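# Move the part from the cabinet rack to the bench

## Task

Remove the part from the rack inside the cabinet and set it down on the bench, with every rod of the rack still where it started, and finish with the gripper released from the part.

## Robot and tools

Robot: two arms, left_arm and right_arm, each ending in a two-finger gripper. The names are labels, not image sides. left_arm stands on the +y side. A gripper's fingers extend along its own +z axis and close along its own y axis. The reported gripper position is the point between the finger pads, roughly 1 cm short of the tips.

Scene frame: origin on the table surface midway between the arms, +x out over the table, +z up. Results give each gripper's end_effector_position in metres and end_effector_quat_wxyz in this frame. Printed positions can be somewhat wrong, more so when an arm reaches far.

Joint ranges in rad, base to gripper: waist -2.618 to 3.054, shoulder 0.000 to 3.142, elbow 0.000 to 3.142, wrist pitch -1.571 to 1.571, wrist yaw -1.571 to 1.571, wrist roll -2.094 to 2.094. Elbows stop just before full extension.

execute_actions(actions): actions is a list of up to 15 actions. Each action is a table of up to 15 rows; each row runs for one 1/30 s control step, and a short table repeats its final row until 15 steps (0.5 s) have passed. An empty list only returns state and images. Every row is a single flat list of 14 numbers in [-1, 1] covering both arms, even if one arm is idle: left_arm dx, dy, dz, rx, ry, rz, opening, then right_arm in the same order. dx..rz are offsets, not poses: they describe the target relative to that gripper's measured pose at the start of the current action (for a call's first action, the last pose reported in the scene), expressed in the gripper's own axes. Each row is measured from that same start pose, so rows do not add up. Scale: 1.0 equals 0.6 m for dx, dy, dz and 180 degrees for the rotation; rx, ry, rz form one rotation vector. opening is absolute: +1 fully open (0.094 m), -1 closed. Optionally append 12 stiffness numbers in [0, 1] (left_arm's 6 joints, then right_arm's 6, in Joint positions order); each multiplies that joint's position gain and stays in effect until changed.

Per control step the commanded pose is clipped to at most 70 mm and 16 degrees from the measured pose, and damped inverse kinematics chases it, favouring position over orientation when both can't be met. After an action, an arm goes no further than its last clipped pose, so a long motion needs more actions. Hand target lines show where each gripper is currently being driven.

move(target, speed, blocking): target is one 14-number row (stiffness may follow) with the same layout, units and gripper axes; its offsets count from the pose in the latest result that shows one. Each gripper follows a straight line toward its target, all arms arriving together, over 0.5 to 10 s; anything longer is cut off at 10 s, short of the goal. Rotation takes the shorter direction. Nothing slows the path for obstacles or the other arm, and grippers can lag, drift and overshoot speed, especially near full reach. speed is m/s, 0.002 to 0.5, default 0.25; turning is capped at twice that in rad/s. The opening is applied when the move begins. Faster contact hits harder, and aiming beyond a contact presses harder. blocking=false returns after 0.5 s while motion continues; until a result shows the end, other moves and execute_actions are refused, so use wait(0) to check or stop to brake (braking needs room). A move's result adds a move: line with how it ended (done, off_target, moving, held, fault) and which limits acted: paced means the sent pose was clipped, held means a check blocked steps, after which the arm may surge. Distance to target per gripper is also given. If only one arm is named, the other finished fine.

wait(seconds): 0 to 10; arms keep their last command; returns early when a running move ends. stop(): no arguments. zoom_image(camera, region): camera is cam_high, cam_left_wrist or cam_right_wrist; region [x0, y0, x1, y1] in pixels of that camera's 504x504 image, top-left origin, at most 504 by 504. finished_scene(scene): ends the scene and reports success; irreversible, so only call it when the part is resting on the bench, released, and the rods are undisturbed.

Result lines: the state line left_arm: … | right_arm: …; grip_measured, the finger opening on the command scale; Joint positions, whose last value per arm is the opening in metres; pose unreachable, meaning the clearance check altered or blocked that arm's command; FAULT lines; MOTOR HOT warnings. The robot keeps its last command while you compose a reply.

Sag: arms usually settle a centimetre or more below the commanded pose, and repeated zero offsets let them sink further. To hold an arm still, in a reply's first call send the offset that returns it to the desired pose, then zeros afterwards, aiming higher if it still droops. Always send the opening it should keep.

Gripping: except near -1 and +1, fingers go to where grip_measured would equal your number. To keep hold, command about 0.03 below grip_measured for a firm grip, less for lighter. Pad force tops out near 50 to 62 N (less for parts under about 2 mm thick). Each gripper's reading has its own fixed error of up to about 1 mm.

Heat: holding loads warms motors. A warning appears at 75 °C; at 90 °C that arm is halted for 10 s; at 100 °C it goes limp and drops until cool. Avoid long loaded holds.

Avoid: knocking the rack rods out of place, dropping or slamming the part, hard shoves, letting the two arms collide or press together, and anything leaving the table. Random brief tugs on the held part or pushes on loose objects may occur, so grip securely and move smoothly.

Each tool is called after ">>>" by a JSON object that holds its "fn" and its "kwargs".

## Session

>>> {"fn": "execute_actions", "kwargs": {"actions": []}}

Scene clock: 0.00 s.
left_arm: end_effector_position=(+0.4383, +0.2161, +0.1529) grip_measured=+1.000 end_effector_quat_wxyz=(+0.509, -0.477, +0.669, -0.258) | right_arm: end_effector_position=(+0.2502, -0.1494, +0.1499) grip_measured=+1.000 end_effector_quat_wxyz=(-0.604, +0.727, -0.317, -0.084)
Joint positions: left_arm=[-0.406  1.641  0.816  0.42  -0.482 -1.284  0.094] | right_arm=[-0.085  1.025  0.36  -0.019 -1.152 -1.661  0.094]
Joint velocities: left_arm=[-0.007 -0.007  0.012 -0.066 -0.081 -0.022  0.   ] | right_arm=[-0.002 -0.002 -0.007 -0.066  0.022 -0.022  0.   ]
Motor temperatures (°C, as the motors report them): left_arm=[21 21 20 22 20 23] | right_arm=[22 23 21 20 21 22]
Hand target (left_arm): +0.440, +0.216, +0.161; +0.515, -0.476, +0.663, -0.261
Hand target (right_arm): +0.248, -0.149, +0.152; -0.605, +0.725, -0.317, -0.091
Joint stiffness scale: left_arm=[1. 1. 1. 1. 1. 1.] | right_arm=[1. 1. 1. 1. 1. 1.]

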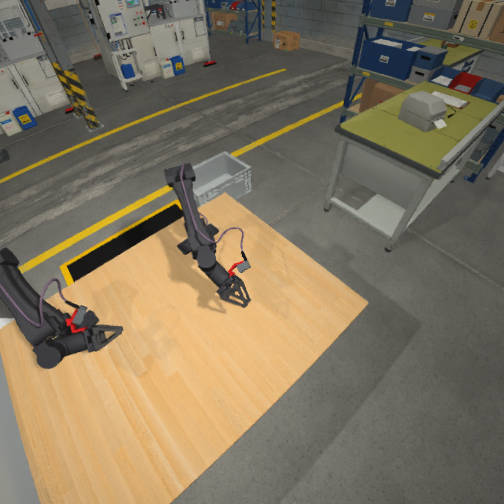

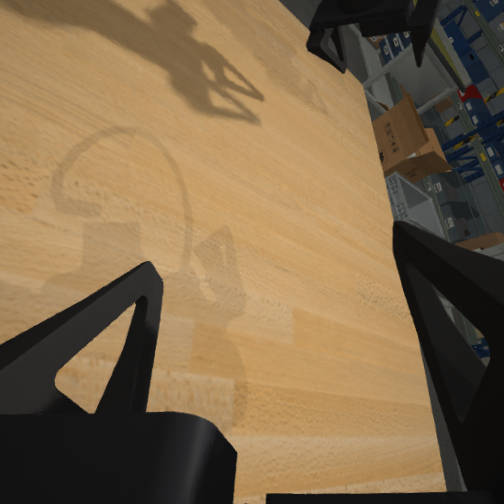

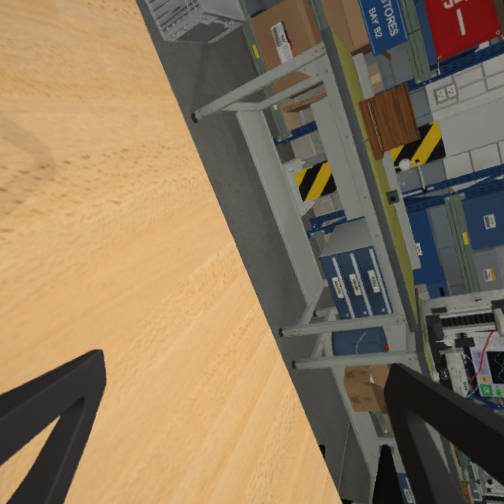

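>>> {"fn": "move", "kwargs": {"target": [0,0,0,0,0,0,1,0.015,-0.214,-0.315,0.239,0.365,0.512,1], "speed": 0.4}}

>>> {"fn": "move", "kwargs": {"target": [0,0,0,0,0,0,1,0.143,-0.4,-0.253,0.3,0,0.4,1], "speed": 0.4}}

Scene clock: 4.07 s.
left_arm: end_effector_position=(+0.4383, +0.2161, +0.1529) grip_measured=+1.000 end_effector_quat_wxyz=(+0.509, -0.477, +0.669, -0.258) | right_arm: end_effector_position=(+0.2840, -0.3212, +0.2943) grip_measured=+1.000 end_effector_quat_wxyz=(+0.308, -0.012, +0.951, +0.002)
Joint positions: left_arm=[-0.406  1.641  0.816  0.42  -0.482 -1.284  0.094] | right_arm=[-0.131  1.077  1.447 -1.314 -0.004 -0.011  0.094]
Joint velocities: left_arm=[ 0.012  0.002 -0.012 -0.022 -0.007 -0.037  0.   ] | right_arm=[-0.002  0.002 -0.007  0.066 -0.037  0.022  0.   ]
Motor temperatures (°C, as the motors report them): left_arm=[21 22 20 23 20 23] | right_arm=[22 23 22 20 21 22]
Hand target (left_arm): +0.438, +0.216, +0.153; +0.509, -0.477, +0.669, -0.258
Hand target (right_arm): +0.284, -0.323, +0.298; +0.308, -0.007, +0.951, -0.002
Off the commanded pose (left_arm): 0.000 m, 0 deg.
Off the commanded pose (right_arm): 0.007 m, 2 deg.
Joint stiffness scale: left_arm=[1. 1. 1. 1. 1. 1.] | right_arm=[1. 1. 1. 1. 1. 1.]
move: done

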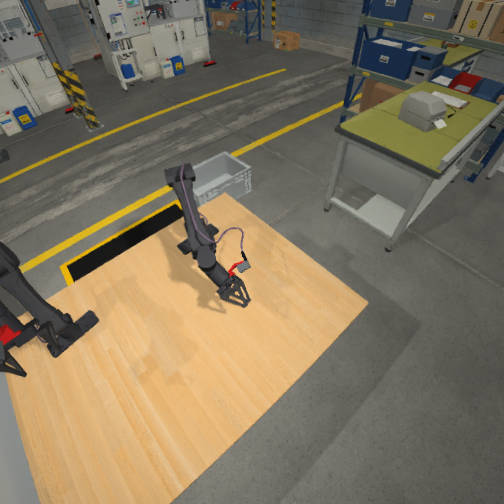

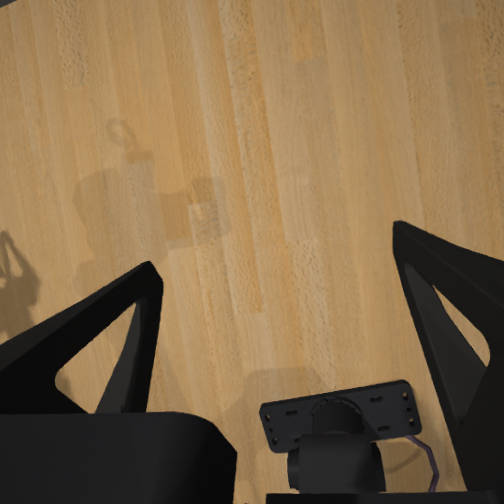

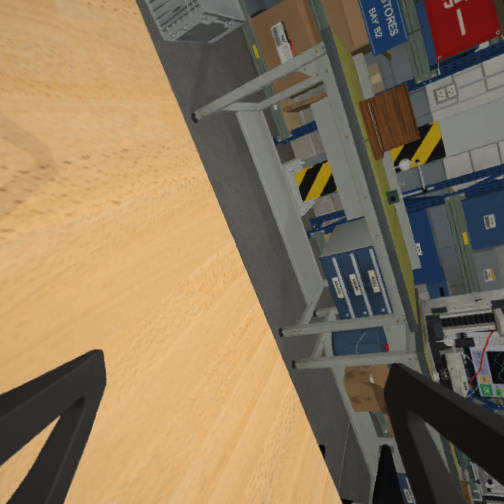

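Scene clock: 6.57 s.
left_arm: end_effector_position=(+0.4383, +0.2161, +0.1529) grip_measured=+1.000 end_effector_quat_wxyz=(+0.509, -0.477, +0.669, -0.258) | right_arm: end_effector_position=(+0.1327, -0.5636, +0.3586) grip_measured=+1.000 end_effector_quat_wxyz=(+0.239, +0.643, +0.690, -0.230)
Joint positions: left_arm=[-0.406  1.641  0.816  0.42  -0.482 -1.284  0.094] | right_arm=[-1.101  1.276  1.855 -1.552  0.339  0.438  0.094]
Joint velocities: left_arm=[-0.007 -0.002 -0.012 -0.007 -0.022 -0.037  0.   ] | right_arm=[-0.022  0.002 -0.007 -0.051  0.022  0.007  0.   ]
Motor temperatures (°C, as the motors report them): left_arm=[21 22 21 24 20 23] | right_arm=[22 23 23 20 21 22]
Hand target (left_arm): +0.438, +0.216, +0.153; +0.509, -0.477, +0.669, -0.258
Hand target (right_arm): +0.128, -0.565, +0.363; +0.239, +0.649, +0.681, -0.239
Off the commanded pose (left_arm): 0.000 m, 0 deg.
Off the commanded pose (right_arm): 0.009 m, 3 deg.
Joint stiffness scale: left_arm=[1. 1. 1. 1. 1. 1.] | right_arm=[1. 1. 1. 1. 1. 1.]
joint sent to its limit (right arm) — the command would take joint 4 (wrist pitch) past its lower limit, so that joint was sent only as far as its limit.
move: off_target (right_arm)

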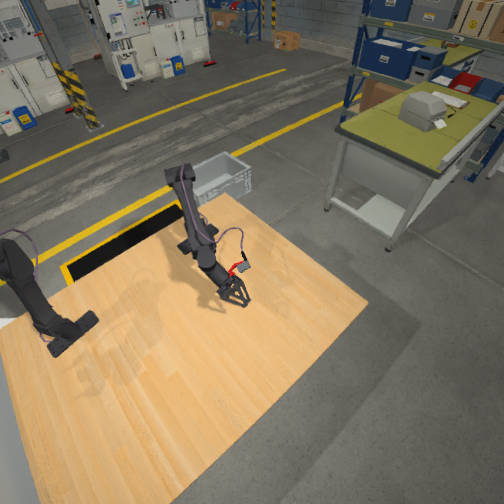

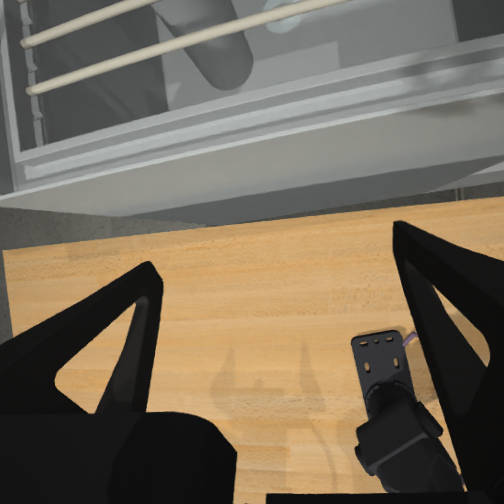

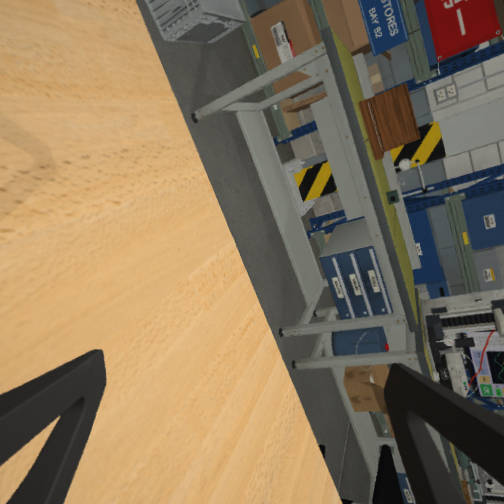

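>>> {"fn": "move", "kwargs": {"target": [0,0,0,0,0,0,1,-0.135,-0.09,0.1,0.01,-0.05,0.015,1]}}

Scene clock: 7.93 s.
left_arm: end_effector_position=(+0.4383, +0.2161, +0.1529) grip_measured=+1.000 end_effector_quat_wxyz=(+0.509, -0.477, +0.669, -0.258) | right_arm: end_effector_position=(+0.0859, -0.6653, +0.3606) grip_measured=+1.000 end_effector_quat_wxyz=(+0.282, +0.646, +0.650, -0.284)
Joint positions: left_arm=[-0.406  1.641  0.816  0.42  -0.482 -1.284  0.094] | right_arm=[-1.488  1.354  1.768 -1.174  0.165  0.149  0.094]
Joint velocities: left_arm=[-0.012 -0.002 -0.007  0.066  0.007 -0.022  0.   ] | right_arm=[ 0.007  0.007  0.002 -0.007  0.007  0.022  0.   ]
Motor temperatures (°C, as the motors report them): left_arm=[21 22 21 24 20 23] | right_arm=[22 23 23 21 21 22]
Hand target (left_arm): +0.438, +0.216, +0.153; +0.509, -0.477, +0.669, -0.258
Hand target (right_arm): +0.084, -0.667, +0.361; +0.284, +0.645, +0.650, -0.286
Off the commanded pose (left_arm): 0.000 m, 0 deg.
Off the commanded pose (right_arm): 0.003 m, 1 deg.
Joint stiffness scale: left_arm=[1. 1. 1. 1. 1. 1.] | right_arm=[1. 1. 1. 1. 1. 1.]
move: done

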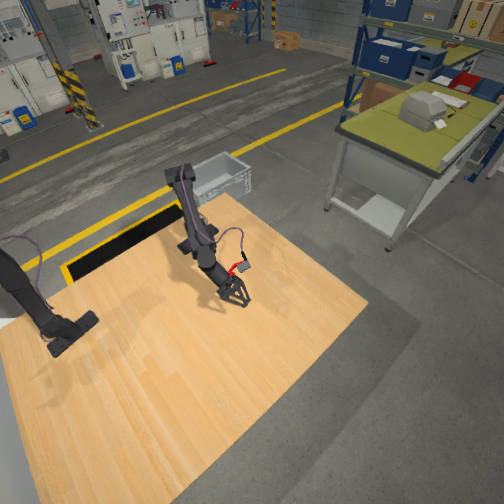

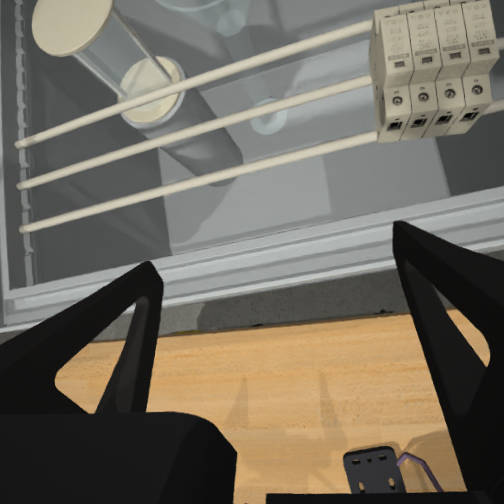

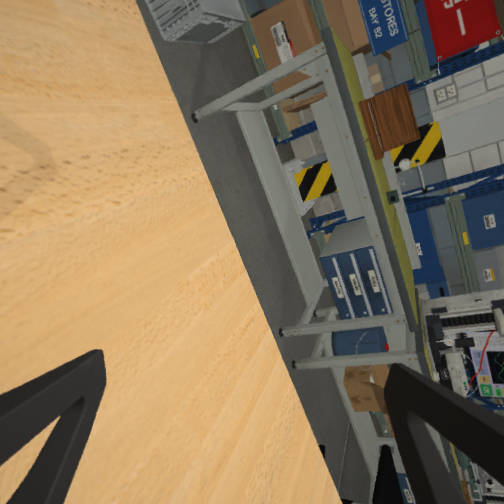

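>>> {"fn": "move", "kwargs": {"target": [0,0,0,0,0,0,1,-0.02,-0.18,0.14,0.025,0.05,0.025,1], "speed": 0.15}}

Scene clock: 9.77 s.
left_arm: end_effector_position=(+0.4383, +0.2161, +0.1529) grip_measured=+1.000 end_effector_quat_wxyz=(+0.509, -0.477, +0.669, -0.258) | right_arm: end_effector_position=(-0.0215, -0.7355, +0.3022) grip_measured=+1.000 end_effector_quat_wxyz=(+0.208, +0.705, +0.633, -0.242)
Joint positions: left_arm=[-0.406  1.641  0.816  0.42  -0.482 -1.284  0.094] | right_arm=[-1.864  1.648  1.895 -1.167 -0.013 -0.038  0.094]
Joint velocities: left_arm=[ 0.002  0.007 -0.007 -0.007  0.007  0.007  0.   ] | right_arm=[-0.012  0.012 -0.012 -0.051 -0.066 -0.007  0.   ]
Motor temperatures (°C, as the motors report them): left_arm=[21 23 21 24 20 23] | right_arm=[22 23 23 21 21 22]
Hand target (left_arm): +0.438, +0.216, +0.153; +0.509, -0.477, +0.669, -0.258
Hand target (right_arm): -0.021, -0.735, +0.309; +0.214, +0.701, +0.634, -0.245
Off the commanded pose (left_arm): 0.000 m, 0 deg.
Off the commanded pose (right_arm): 0.011 m, 1 deg.
Joint stiffness scale: left_arm=[1. 1. 1. 1. 1. 1.] | right_arm=[1. 1. 1. 1. 1. 1.]
move: off_target (right_arm)

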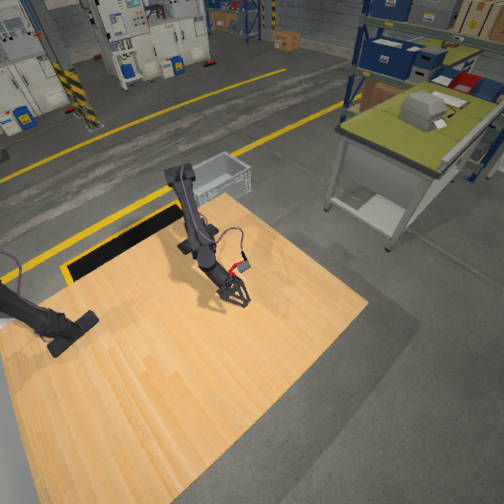

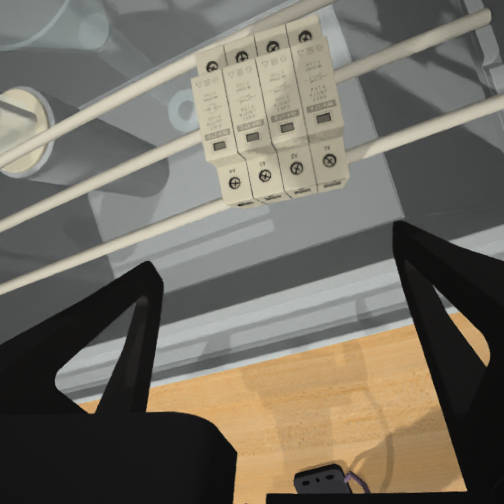

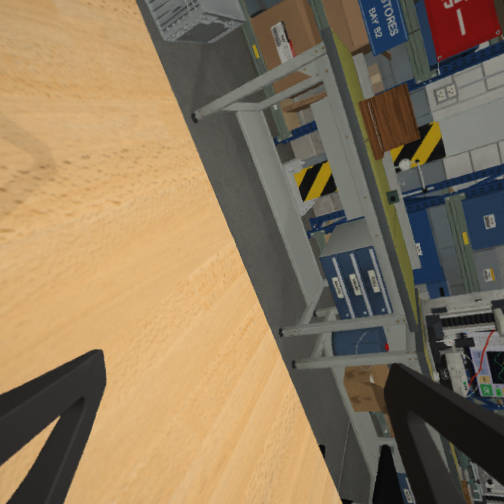

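>>> {"fn": "move", "kwargs": {"target": [0,0,0,0,0,0,1,-0.035,-0.01,0.07,-0.01,0,-0.014,1], "speed": 0.08}}

Scene clock: 13.30 s.
left_arm: end_effector_position=(+0.4383, +0.2161, +0.1529) grip_measured=+1.000 end_effector_quat_wxyz=(+0.509, -0.477, +0.669, -0.258) | right_arm: end_effector_position=(-0.0294, -0.7717, +0.2721) grip_measured=+1.000 end_effector_quat_wxyz=(+0.204, +0.692, +0.654, -0.227)
Joint positions: left_arm=[-0.406  1.641  0.816  0.42  -0.482 -1.284  0.094] | right_arm=[-1.884  1.778  1.935 -1.11  -0.051 -0.098  0.094]
Joint velocities: left_arm=[-0.007 -0.002  0.002  0.007 -0.007 -0.022  0.   ] | right_arm=[-0.002 -0.002 -0.002 -0.051  0.022  0.037  0.   ]
Motor temperatures (°C, as the motors report them): left_arm=[21 23 21 24 20 23] | right_arm=[22 24 24 21 21 22]
Hand target (left_arm): +0.438, +0.216, +0.153; +0.509, -0.477, +0.669, -0.258
Hand target (right_arm): -0.032, -0.776, +0.281; +0.214, +0.687, +0.652, -0.237
Off the commanded pose (left_arm): 0.000 m, 0 deg.
Off the commanded pose (right_arm): 0.011 m, 2 deg.
Joint stiffness scale: left_arm=[1. 1. 1. 1. 1. 1.] | right_arm=[1. 1. 1. 1. 1. 1.]
move: off_target (right_arm)

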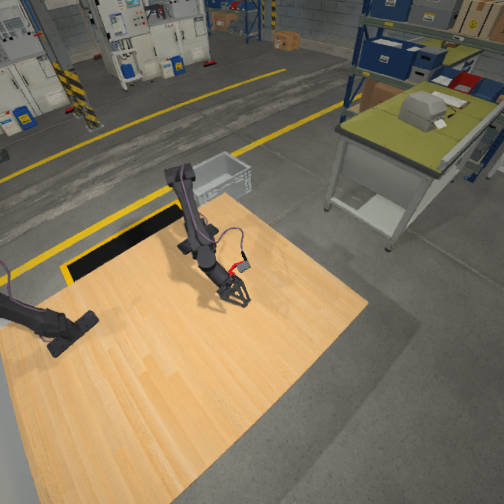

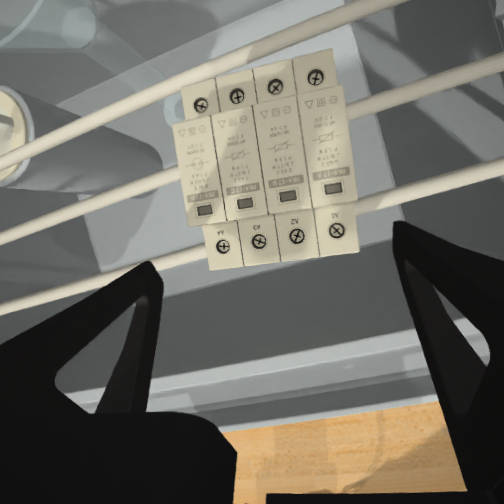

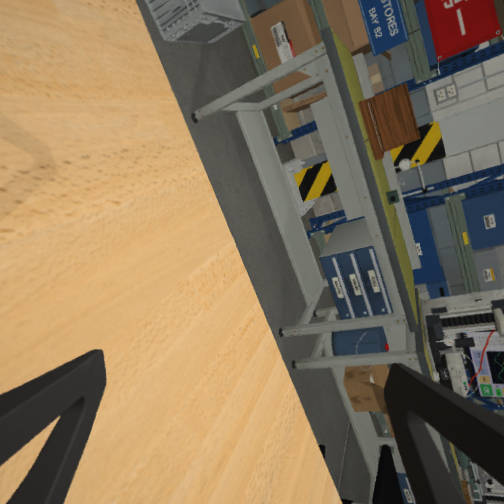

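>>> {"fn": "move", "kwargs": {"target": [0,0,0,0,0,0,1,-0.022,-0.004,0.09,0,-0.01,0,1], "speed": 0.06}}

Scene clock: 14.90 s.
left_arm: end_effector_position=(+0.4383, +0.2161, +0.1529) grip_measured=+1.000 end_effector_quat_wxyz=(+0.509, -0.477, +0.669, -0.258) | right_arm: end_effector_position=(-0.0361, -0.8112, +0.2374) grip_measured=+1.000 end_effector_quat_wxyz=(+0.212, +0.689, +0.651, -0.237)
Joint positions: left_arm=[-0.406  1.641  0.816  0.42  -0.482 -1.284  0.094] | right_arm=[-1.884  1.869  1.888 -0.945 -0.052 -0.096  0.094]
Joint velocities: left_arm=[-0.012 -0.007 -0.007  0.007 -0.051 -0.007  0.   ] | right_arm=[ 0.007 -0.002 -0.002 -0.007  0.066  0.007  0.   ]
Motor temperatures (°C, as the motors report them): left_arm=[21 23 21 25 20 23] | right_arm=[22 24 24 21 21 22]
Hand target (left_arm): +0.438, +0.216, +0.153; +0.509, -0.477, +0.669, -0.258
Hand target (right_arm): -0.034, -0.813, +0.236; +0.214, +0.689, +0.651, -0.238
Off the commanded pose (left_arm): 0.000 m, 0 deg.
Off the commanded pose (right_arm): 0.003 m, 0 deg.
Joint stiffness scale: left_arm=[1. 1. 1. 1. 1. 1.] | right_arm=[1. 1. 1. 1. 1. 1.]
move: done

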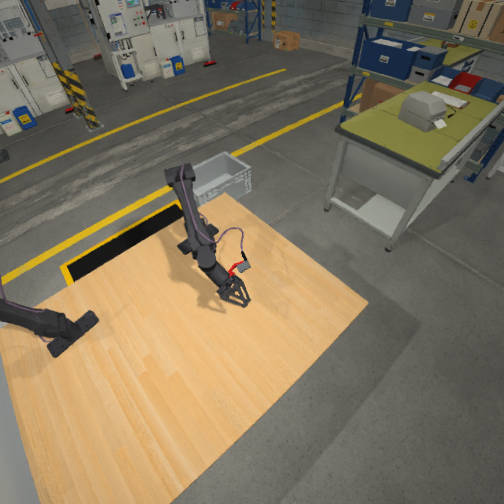

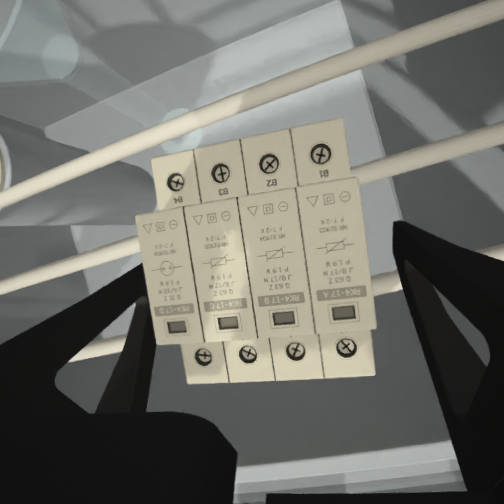

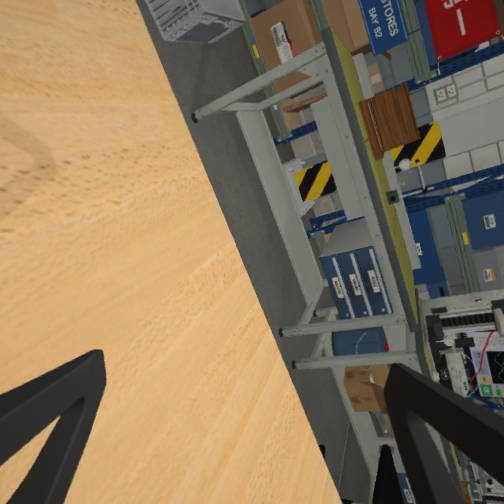

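>>> {"fn": "execute_actions", "kwargs": {"actions": [[[0,0,0,0,0,0,1,0.01,0.013,0.014,0,0,0,1]],[[0,0,0,0,0,0,1,0,0,0,0,0,0,0.6]],[[0,0,0,0,0,0,1,0,0,0,0,0,0,0.47]]]}}

>>> {"fn": "move", "kwargs": {"target": [0,0,0,0,0,0,1,-0.085,0,-0.125,0,-0.02,0,0.47], "speed": 0.08}}

Scene clock: 18.13 s.
left_arm: end_effector_position=(+0.4383, +0.2161, +0.1529) grip_measured=+1.000 end_effector_quat_wxyz=(+0.509, -0.477, +0.669, -0.258) | right_arm: end_effector_position=(-0.0309, -0.8107, +0.2233) grip_measured=+0.508 end_effector_quat_wxyz=(+0.207, +0.691, +0.653, -0.232)
Joint positions: left_arm=[-0.406  1.641  0.816  0.42  -0.482 -1.284  0.094] | right_arm=[-1.87   1.864  1.834 -0.911 -0.041 -0.085  0.071]
Joint velocities: left_arm=[-0.012 -0.007  0.002  0.037 -0.037 -0.022  0.   ] | right_arm=[ 0.017  0.012 -0.012 -0.051 -0.037  0.066  0.002]
Motor temperatures (°C, as the motors report them): left_arm=[21 24 22 25 20 23] | right_arm=[22 25 24 21 21 22]
Hand target (left_arm): +0.438, +0.216, +0.153; +0.509, -0.477, +0.669, -0.258
Hand target (right_arm): -0.030, -0.811, +0.223; +0.208, +0.691, +0.653, -0.231
Off the commanded pose (left_arm): 0.000 m, 0 deg.
Off the commanded pose (right_arm): 0.001 m, 0 deg.
Joint stiffness scale: left_arm=[1. 1. 1. 1. 1. 1.] | right_arm=[1. 1. 1. 1. 1. 1.]

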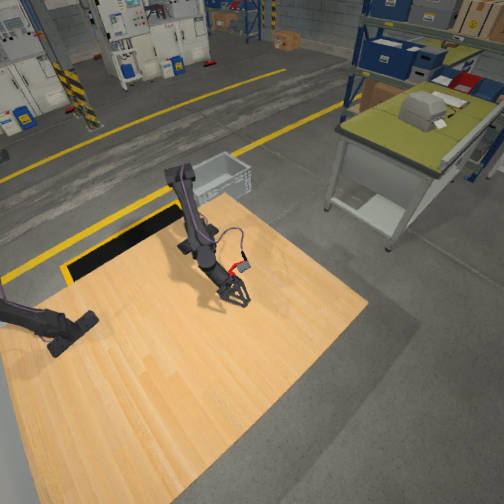

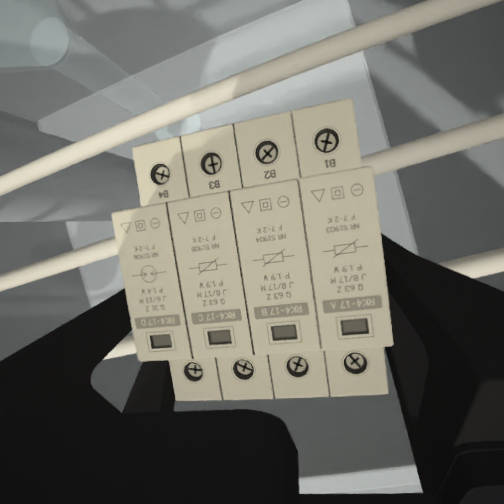

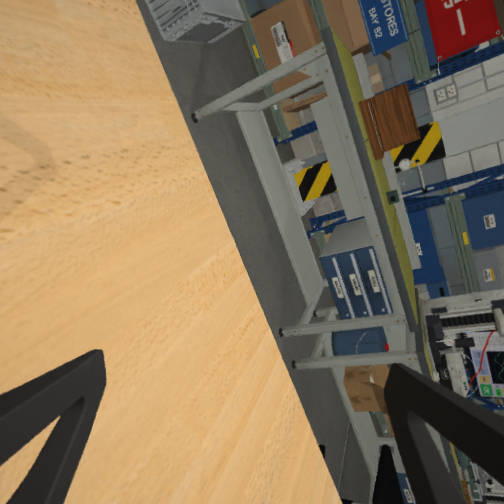

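Scene clock: 19.90 s.
left_arm: end_effector_position=(+0.4383, +0.2161, +0.1529) grip_measured=+1.000 end_effector_quat_wxyz=(+0.509, -0.477, +0.669, -0.258) | right_arm: end_effector_position=(-0.0286, -0.7963, +0.2826) grip_measured=+0.508 end_effector_quat_wxyz=(+0.191, +0.697, +0.657, -0.212)
Joint positions: left_arm=[-0.406  1.641  0.816  0.42  -0.482 -1.284  0.094] | right_arm=[-1.87   1.969  2.264 -1.288 -0.041 -0.085  0.071]
Joint velocities: left_arm=[-0.007 -0.002  0.002 -0.022  0.022 -0.007  0.   ] | right_arm=[ 0.007 -0.002 -0.002  0.022 -0.095  0.007  0.001]
Motor temperatures (°C, as the motors report them): left_arm=[21 24 22 25 20 23] | right_arm=[22 26 24 22 21 22]
Hand target (left_arm): +0.438, +0.216, +0.153; +0.509, -0.477, +0.669, -0.258
Hand target (right_arm): -0.031, -0.806, +0.314; +0.226, +0.684, +0.645, -0.253
Off the commanded pose (left_arm): 0.000 m, 0 deg.
Off the commanded pose (right_arm): 0.033 m, 7 deg.
Joint stiffness scale: left_arm=[1. 1. 1. 1. 1. 1.] | right_arm=[1. 1. 1. 1. 1. 1.]
move: off_target (right_arm)

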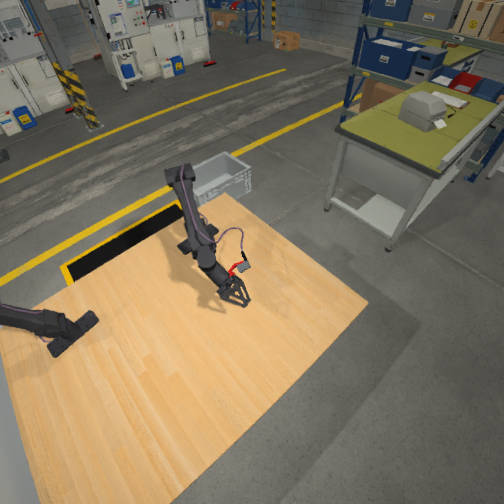

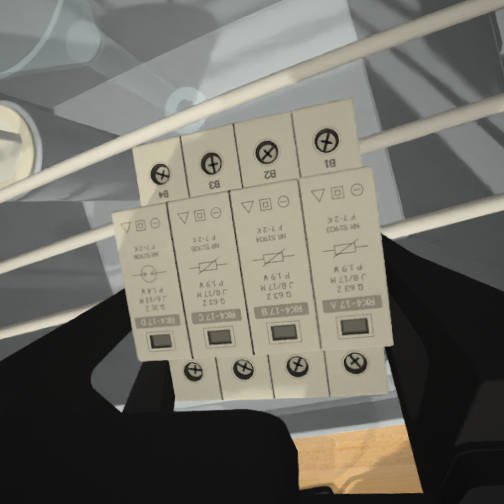

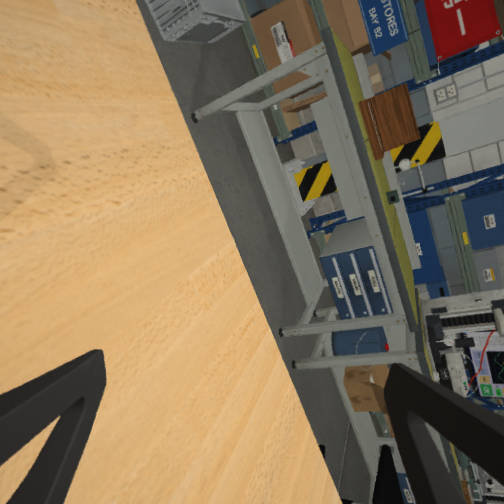

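>>> {"fn": "move", "kwargs": {"target": [0,0,0,0,0,0,1,0.495,0.508,-0.45,-0.213,-0.04,-0.325,0.47], "speed": 0.22}}

Scene clock: 23.60 s.
left_arm: end_effector_position=(+0.4383, +0.2161, +0.1529) grip_measured=+1.000 end_effector_quat_wxyz=(+0.509, -0.477, +0.669, -0.258) | right_arm: end_effector_position=(+0.2944, -0.4182, +0.3261) grip_measured=+0.509 end_effector_quat_wxyz=(+0.273, +0.177, +0.941, -0.094)
Joint positions: left_arm=[-0.406  1.641  0.816  0.42  -0.482 -1.284  0.094] | right_arm=[-0.396  1.287  1.743 -1.457  0.146  0.077  0.071]
Joint velocities: left_arm=[-0.002 -0.007  0.012  0.051  0.007  0.022  0.   ] | right_arm=[ 0.002  0.002  0.007  0.007 -0.051 -0.022  0.   ]
Motor temperatures (°C, as the motors report them): left_arm=[21 24 22 25 20 23] | right_arm=[22 26 25 22 21 22]
Hand target (left_arm): +0.438, +0.216, +0.153; +0.509, -0.477, +0.669, -0.258
Hand target (right_arm): +0.303, -0.423, +0.352; +0.324, +0.182, +0.922, -0.107
Off the commanded pose (left_arm): 0.000 m, 0 deg.
Off the commanded pose (right_arm): 0.018 m, 5 deg.
Joint stiffness scale: left_arm=[1. 1. 1. 1. 1. 1.] | right_arm=[1. 1. 1. 1. 1. 1.]
move: off_target (right_arm)

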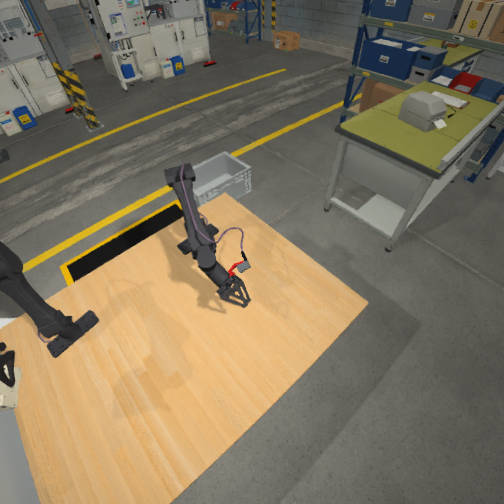

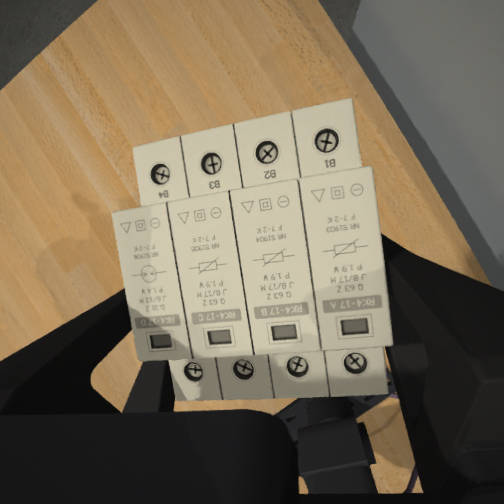

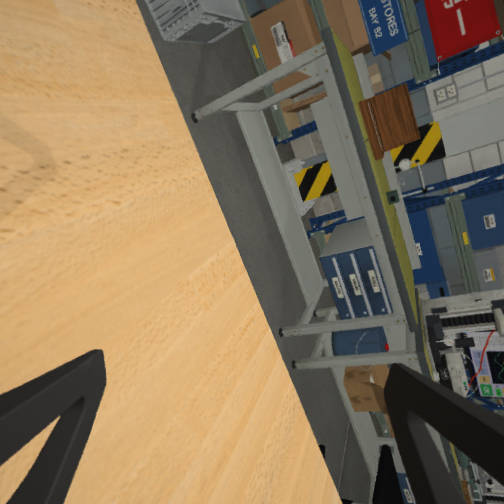

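>>> {"fn": "move", "kwargs": {"target": [0,0,0,0,0,0,1,0.17,0.12,0.375,-0.024,-0.045,0,0.47], "speed": 0.18}}

>>> {"fn": "move", "kwargs": {"target": [0,0,0,0,0,0,1,0.024,0,0.034,0,-0.02,0,0.47], "speed": 0.03}}

Scene clock: 26.30 s.
left_arm: end_effector_position=(+0.4383, +0.2161, +0.1529) grip_measured=+1.000 end_effector_quat_wxyz=(+0.509, -0.477, +0.669, -0.258) | right_arm: end_effector_position=(+0.3283, -0.3748, +0.0605) grip_measured=+0.509 end_effector_quat_wxyz=(+0.298, +0.157, +0.939, -0.065)
Joint positions: left_arm=[-0.406  1.641  0.816  0.42  -0.482 -1.284  0.094] | right_arm=[-0.202  1.204  0.551 -0.323  0.184  0.217  0.071]
Joint velocities: left_arm=[-0.007 -0.022  0.012  0.022 -0.022 -0.051  0.   ] | right_arm=[ 0.002  0.012  0.027  0.037 -0.007  0.007  0.001]
Motor temperatures (°C, as the motors report them): left_arm=[21 24 22 26 20 23] | right_arm=[22 26 25 22 21 22]
Hand target (left_arm): +0.438, +0.216, +0.153; +0.509, -0.477, +0.669, -0.258
Hand target (right_arm): +0.348, -0.379, +0.080; +0.346, +0.162, +0.922, -0.070
Off the commanded pose (left_arm): 0.000 m, 0 deg.
Off the commanded pose (right_arm): 0.029 m, 6 deg.
Joint stiffness scale: left_arm=[1. 1. 1. 1. 1. 1.] | right_arm=[1. 1. 1. 1. 1. 1.]
move: off_target (right_arm)

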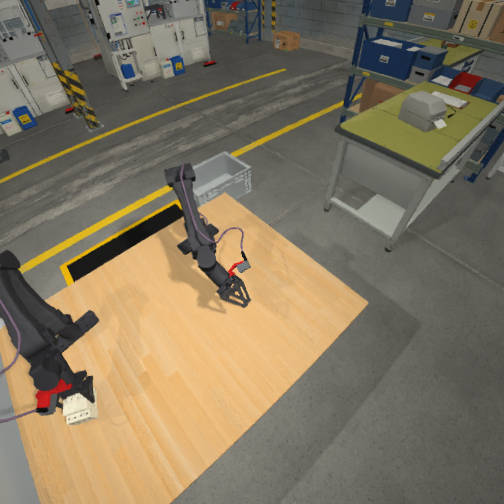

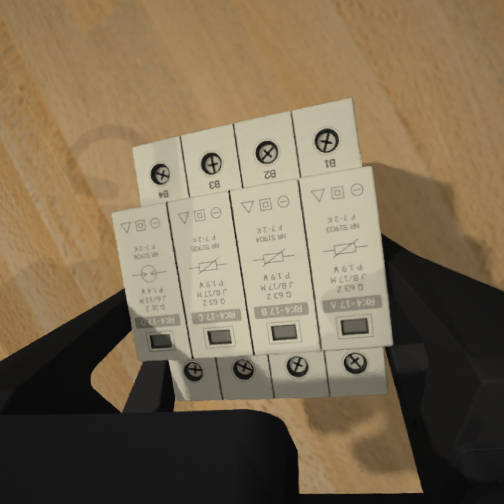

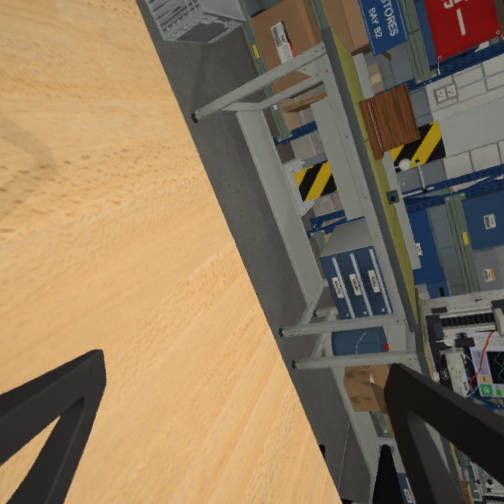

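Scene clock: 27.70 s.
left_arm: end_effector_position=(+0.4383, +0.2161, +0.1529) grip_measured=+1.000 end_effector_quat_wxyz=(+0.509, -0.477, +0.669, -0.258) | right_arm: end_effector_position=(+0.3237, -0.3729, +0.0360) grip_measured=+0.509 end_effector_quat_wxyz=(+0.315, +0.156, +0.934, -0.061)
Joint positions: left_arm=[-0.406  1.641  0.816  0.42  -0.482 -1.284  0.094] | right_arm=[-0.198  1.22   0.427 -0.146  0.181  0.218  0.071]
Joint velocities: left_arm=[-0.012 -0.007 -0.012 -0.037  0.007  0.022  0.   ] | right_arm=[-0.017  0.017 -0.012 -0.066  0.022 -0.051 -0.001]
Motor temperatures (°C, as the motors report them): left_arm=[21 24 22 26 20 23] | right_arm=[22 26 25 23 21 22]
Hand target (left_arm): +0.438, +0.216, +0.153; +0.509, -0.477, +0.669, -0.258
Hand target (right_arm): +0.328, -0.375, +0.036; +0.326, +0.156, +0.930, -0.070
Off the commanded pose (left_arm): 0.000 m, 0 deg.
Off the commanded pose (right_arm): 0.005 m, 2 deg.
Joint stiffness scale: left_arm=[1. 1. 1. 1. 1. 1.] | right_arm=[1. 1. 1. 1. 1. 1.]
move: done

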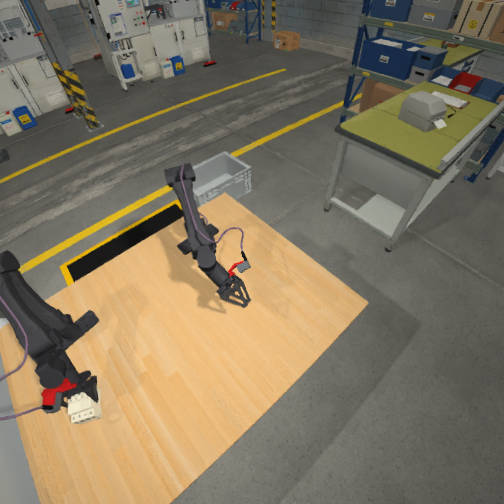

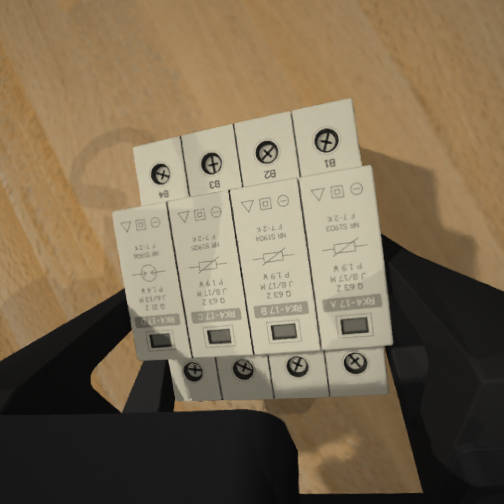

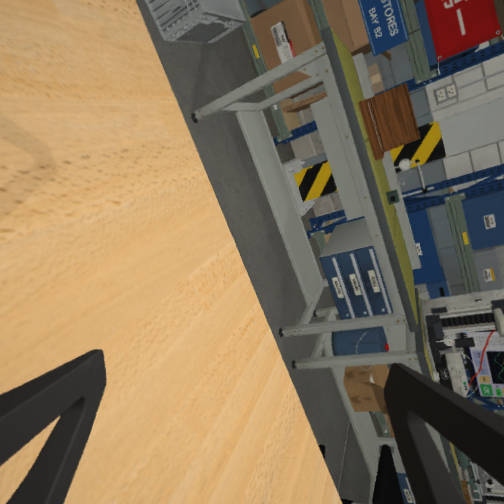

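>>> {"fn": "execute_actions", "kwargs": {"actions": [[[0,0,0,0,0,0,1,0,0,0,0,0,0,1]],[[0,0,0,0,0,0,1,-0.04,0,-0.09,0,0,0,1]]]}}

>>> {"fn": "finished_scene", "kwargs": {"scene": 2}}

Scene clock: 29.03 s.
left_arm: end_effector_position=(+0.4383, +0.2161, +0.1529) grip_measured=+1.000 end_effector_quat_wxyz=(+0.509, -0.477, +0.669, -0.258) | right_arm: end_effector_position=(+0.3160, -0.3695, +0.0921) grip_measured=+0.999 end_effector_quat_wxyz=(+0.324, +0.156, +0.931, -0.056)
Joint positions: left_arm=[-0.406  1.641  0.816  0.42  -0.482 -1.284  0.094] | right_arm=[-0.188  1.043  0.566 -0.445  0.181  0.227  0.094]
Joint velocities: left_arm=[-0.017 -0.002  0.022  0.022  0.051 -0.022  0.   ] | right_arm=[-0.007  0.007 -0.007 -0.198 -0.11  -0.066 -0.001]
Motor temperatures (°C, as the motors report them): left_arm=[21 24 22 26 20 23] | right_arm=[22 26 25 23 21 22]
Hand target (left_arm): +0.438, +0.216, +0.153; +0.509, -0.477, +0.669, -0.258
Hand target (right_arm): +0.312, -0.369, +0.093; +0.317, +0.156, +0.934, -0.060
Off the commanded pose (left_arm): 0.000 m, 0 deg.
Off the commanded pose (right_arm): 0.005 m, 1 deg.
Joint stiffness scale: left_arm=[1. 1. 1. 1. 1. 1.] | right_arm=[1. 1. 1. 1. 1. 1.]

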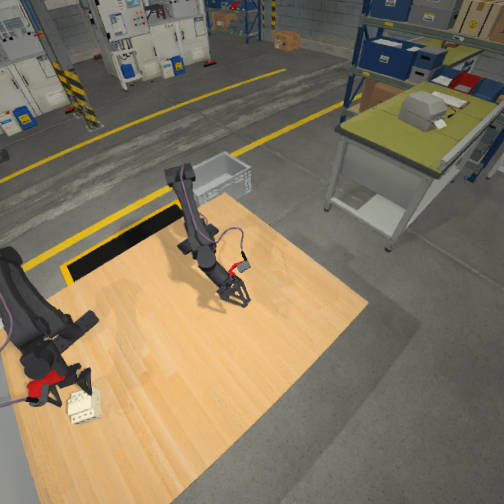

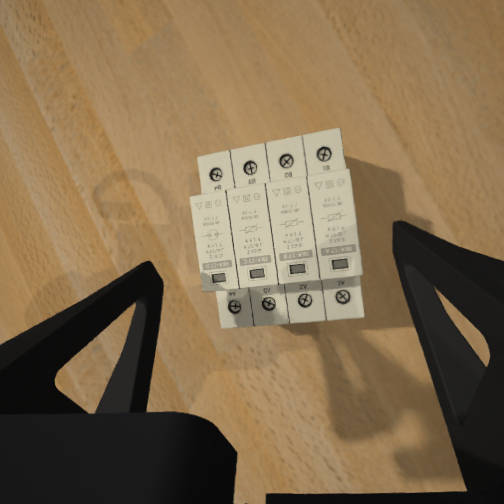

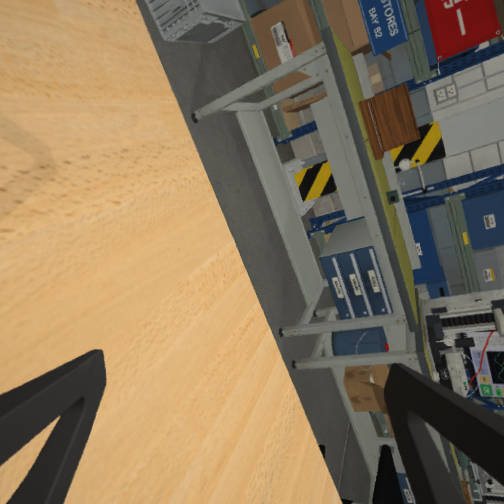

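The scene is finished: the task was done.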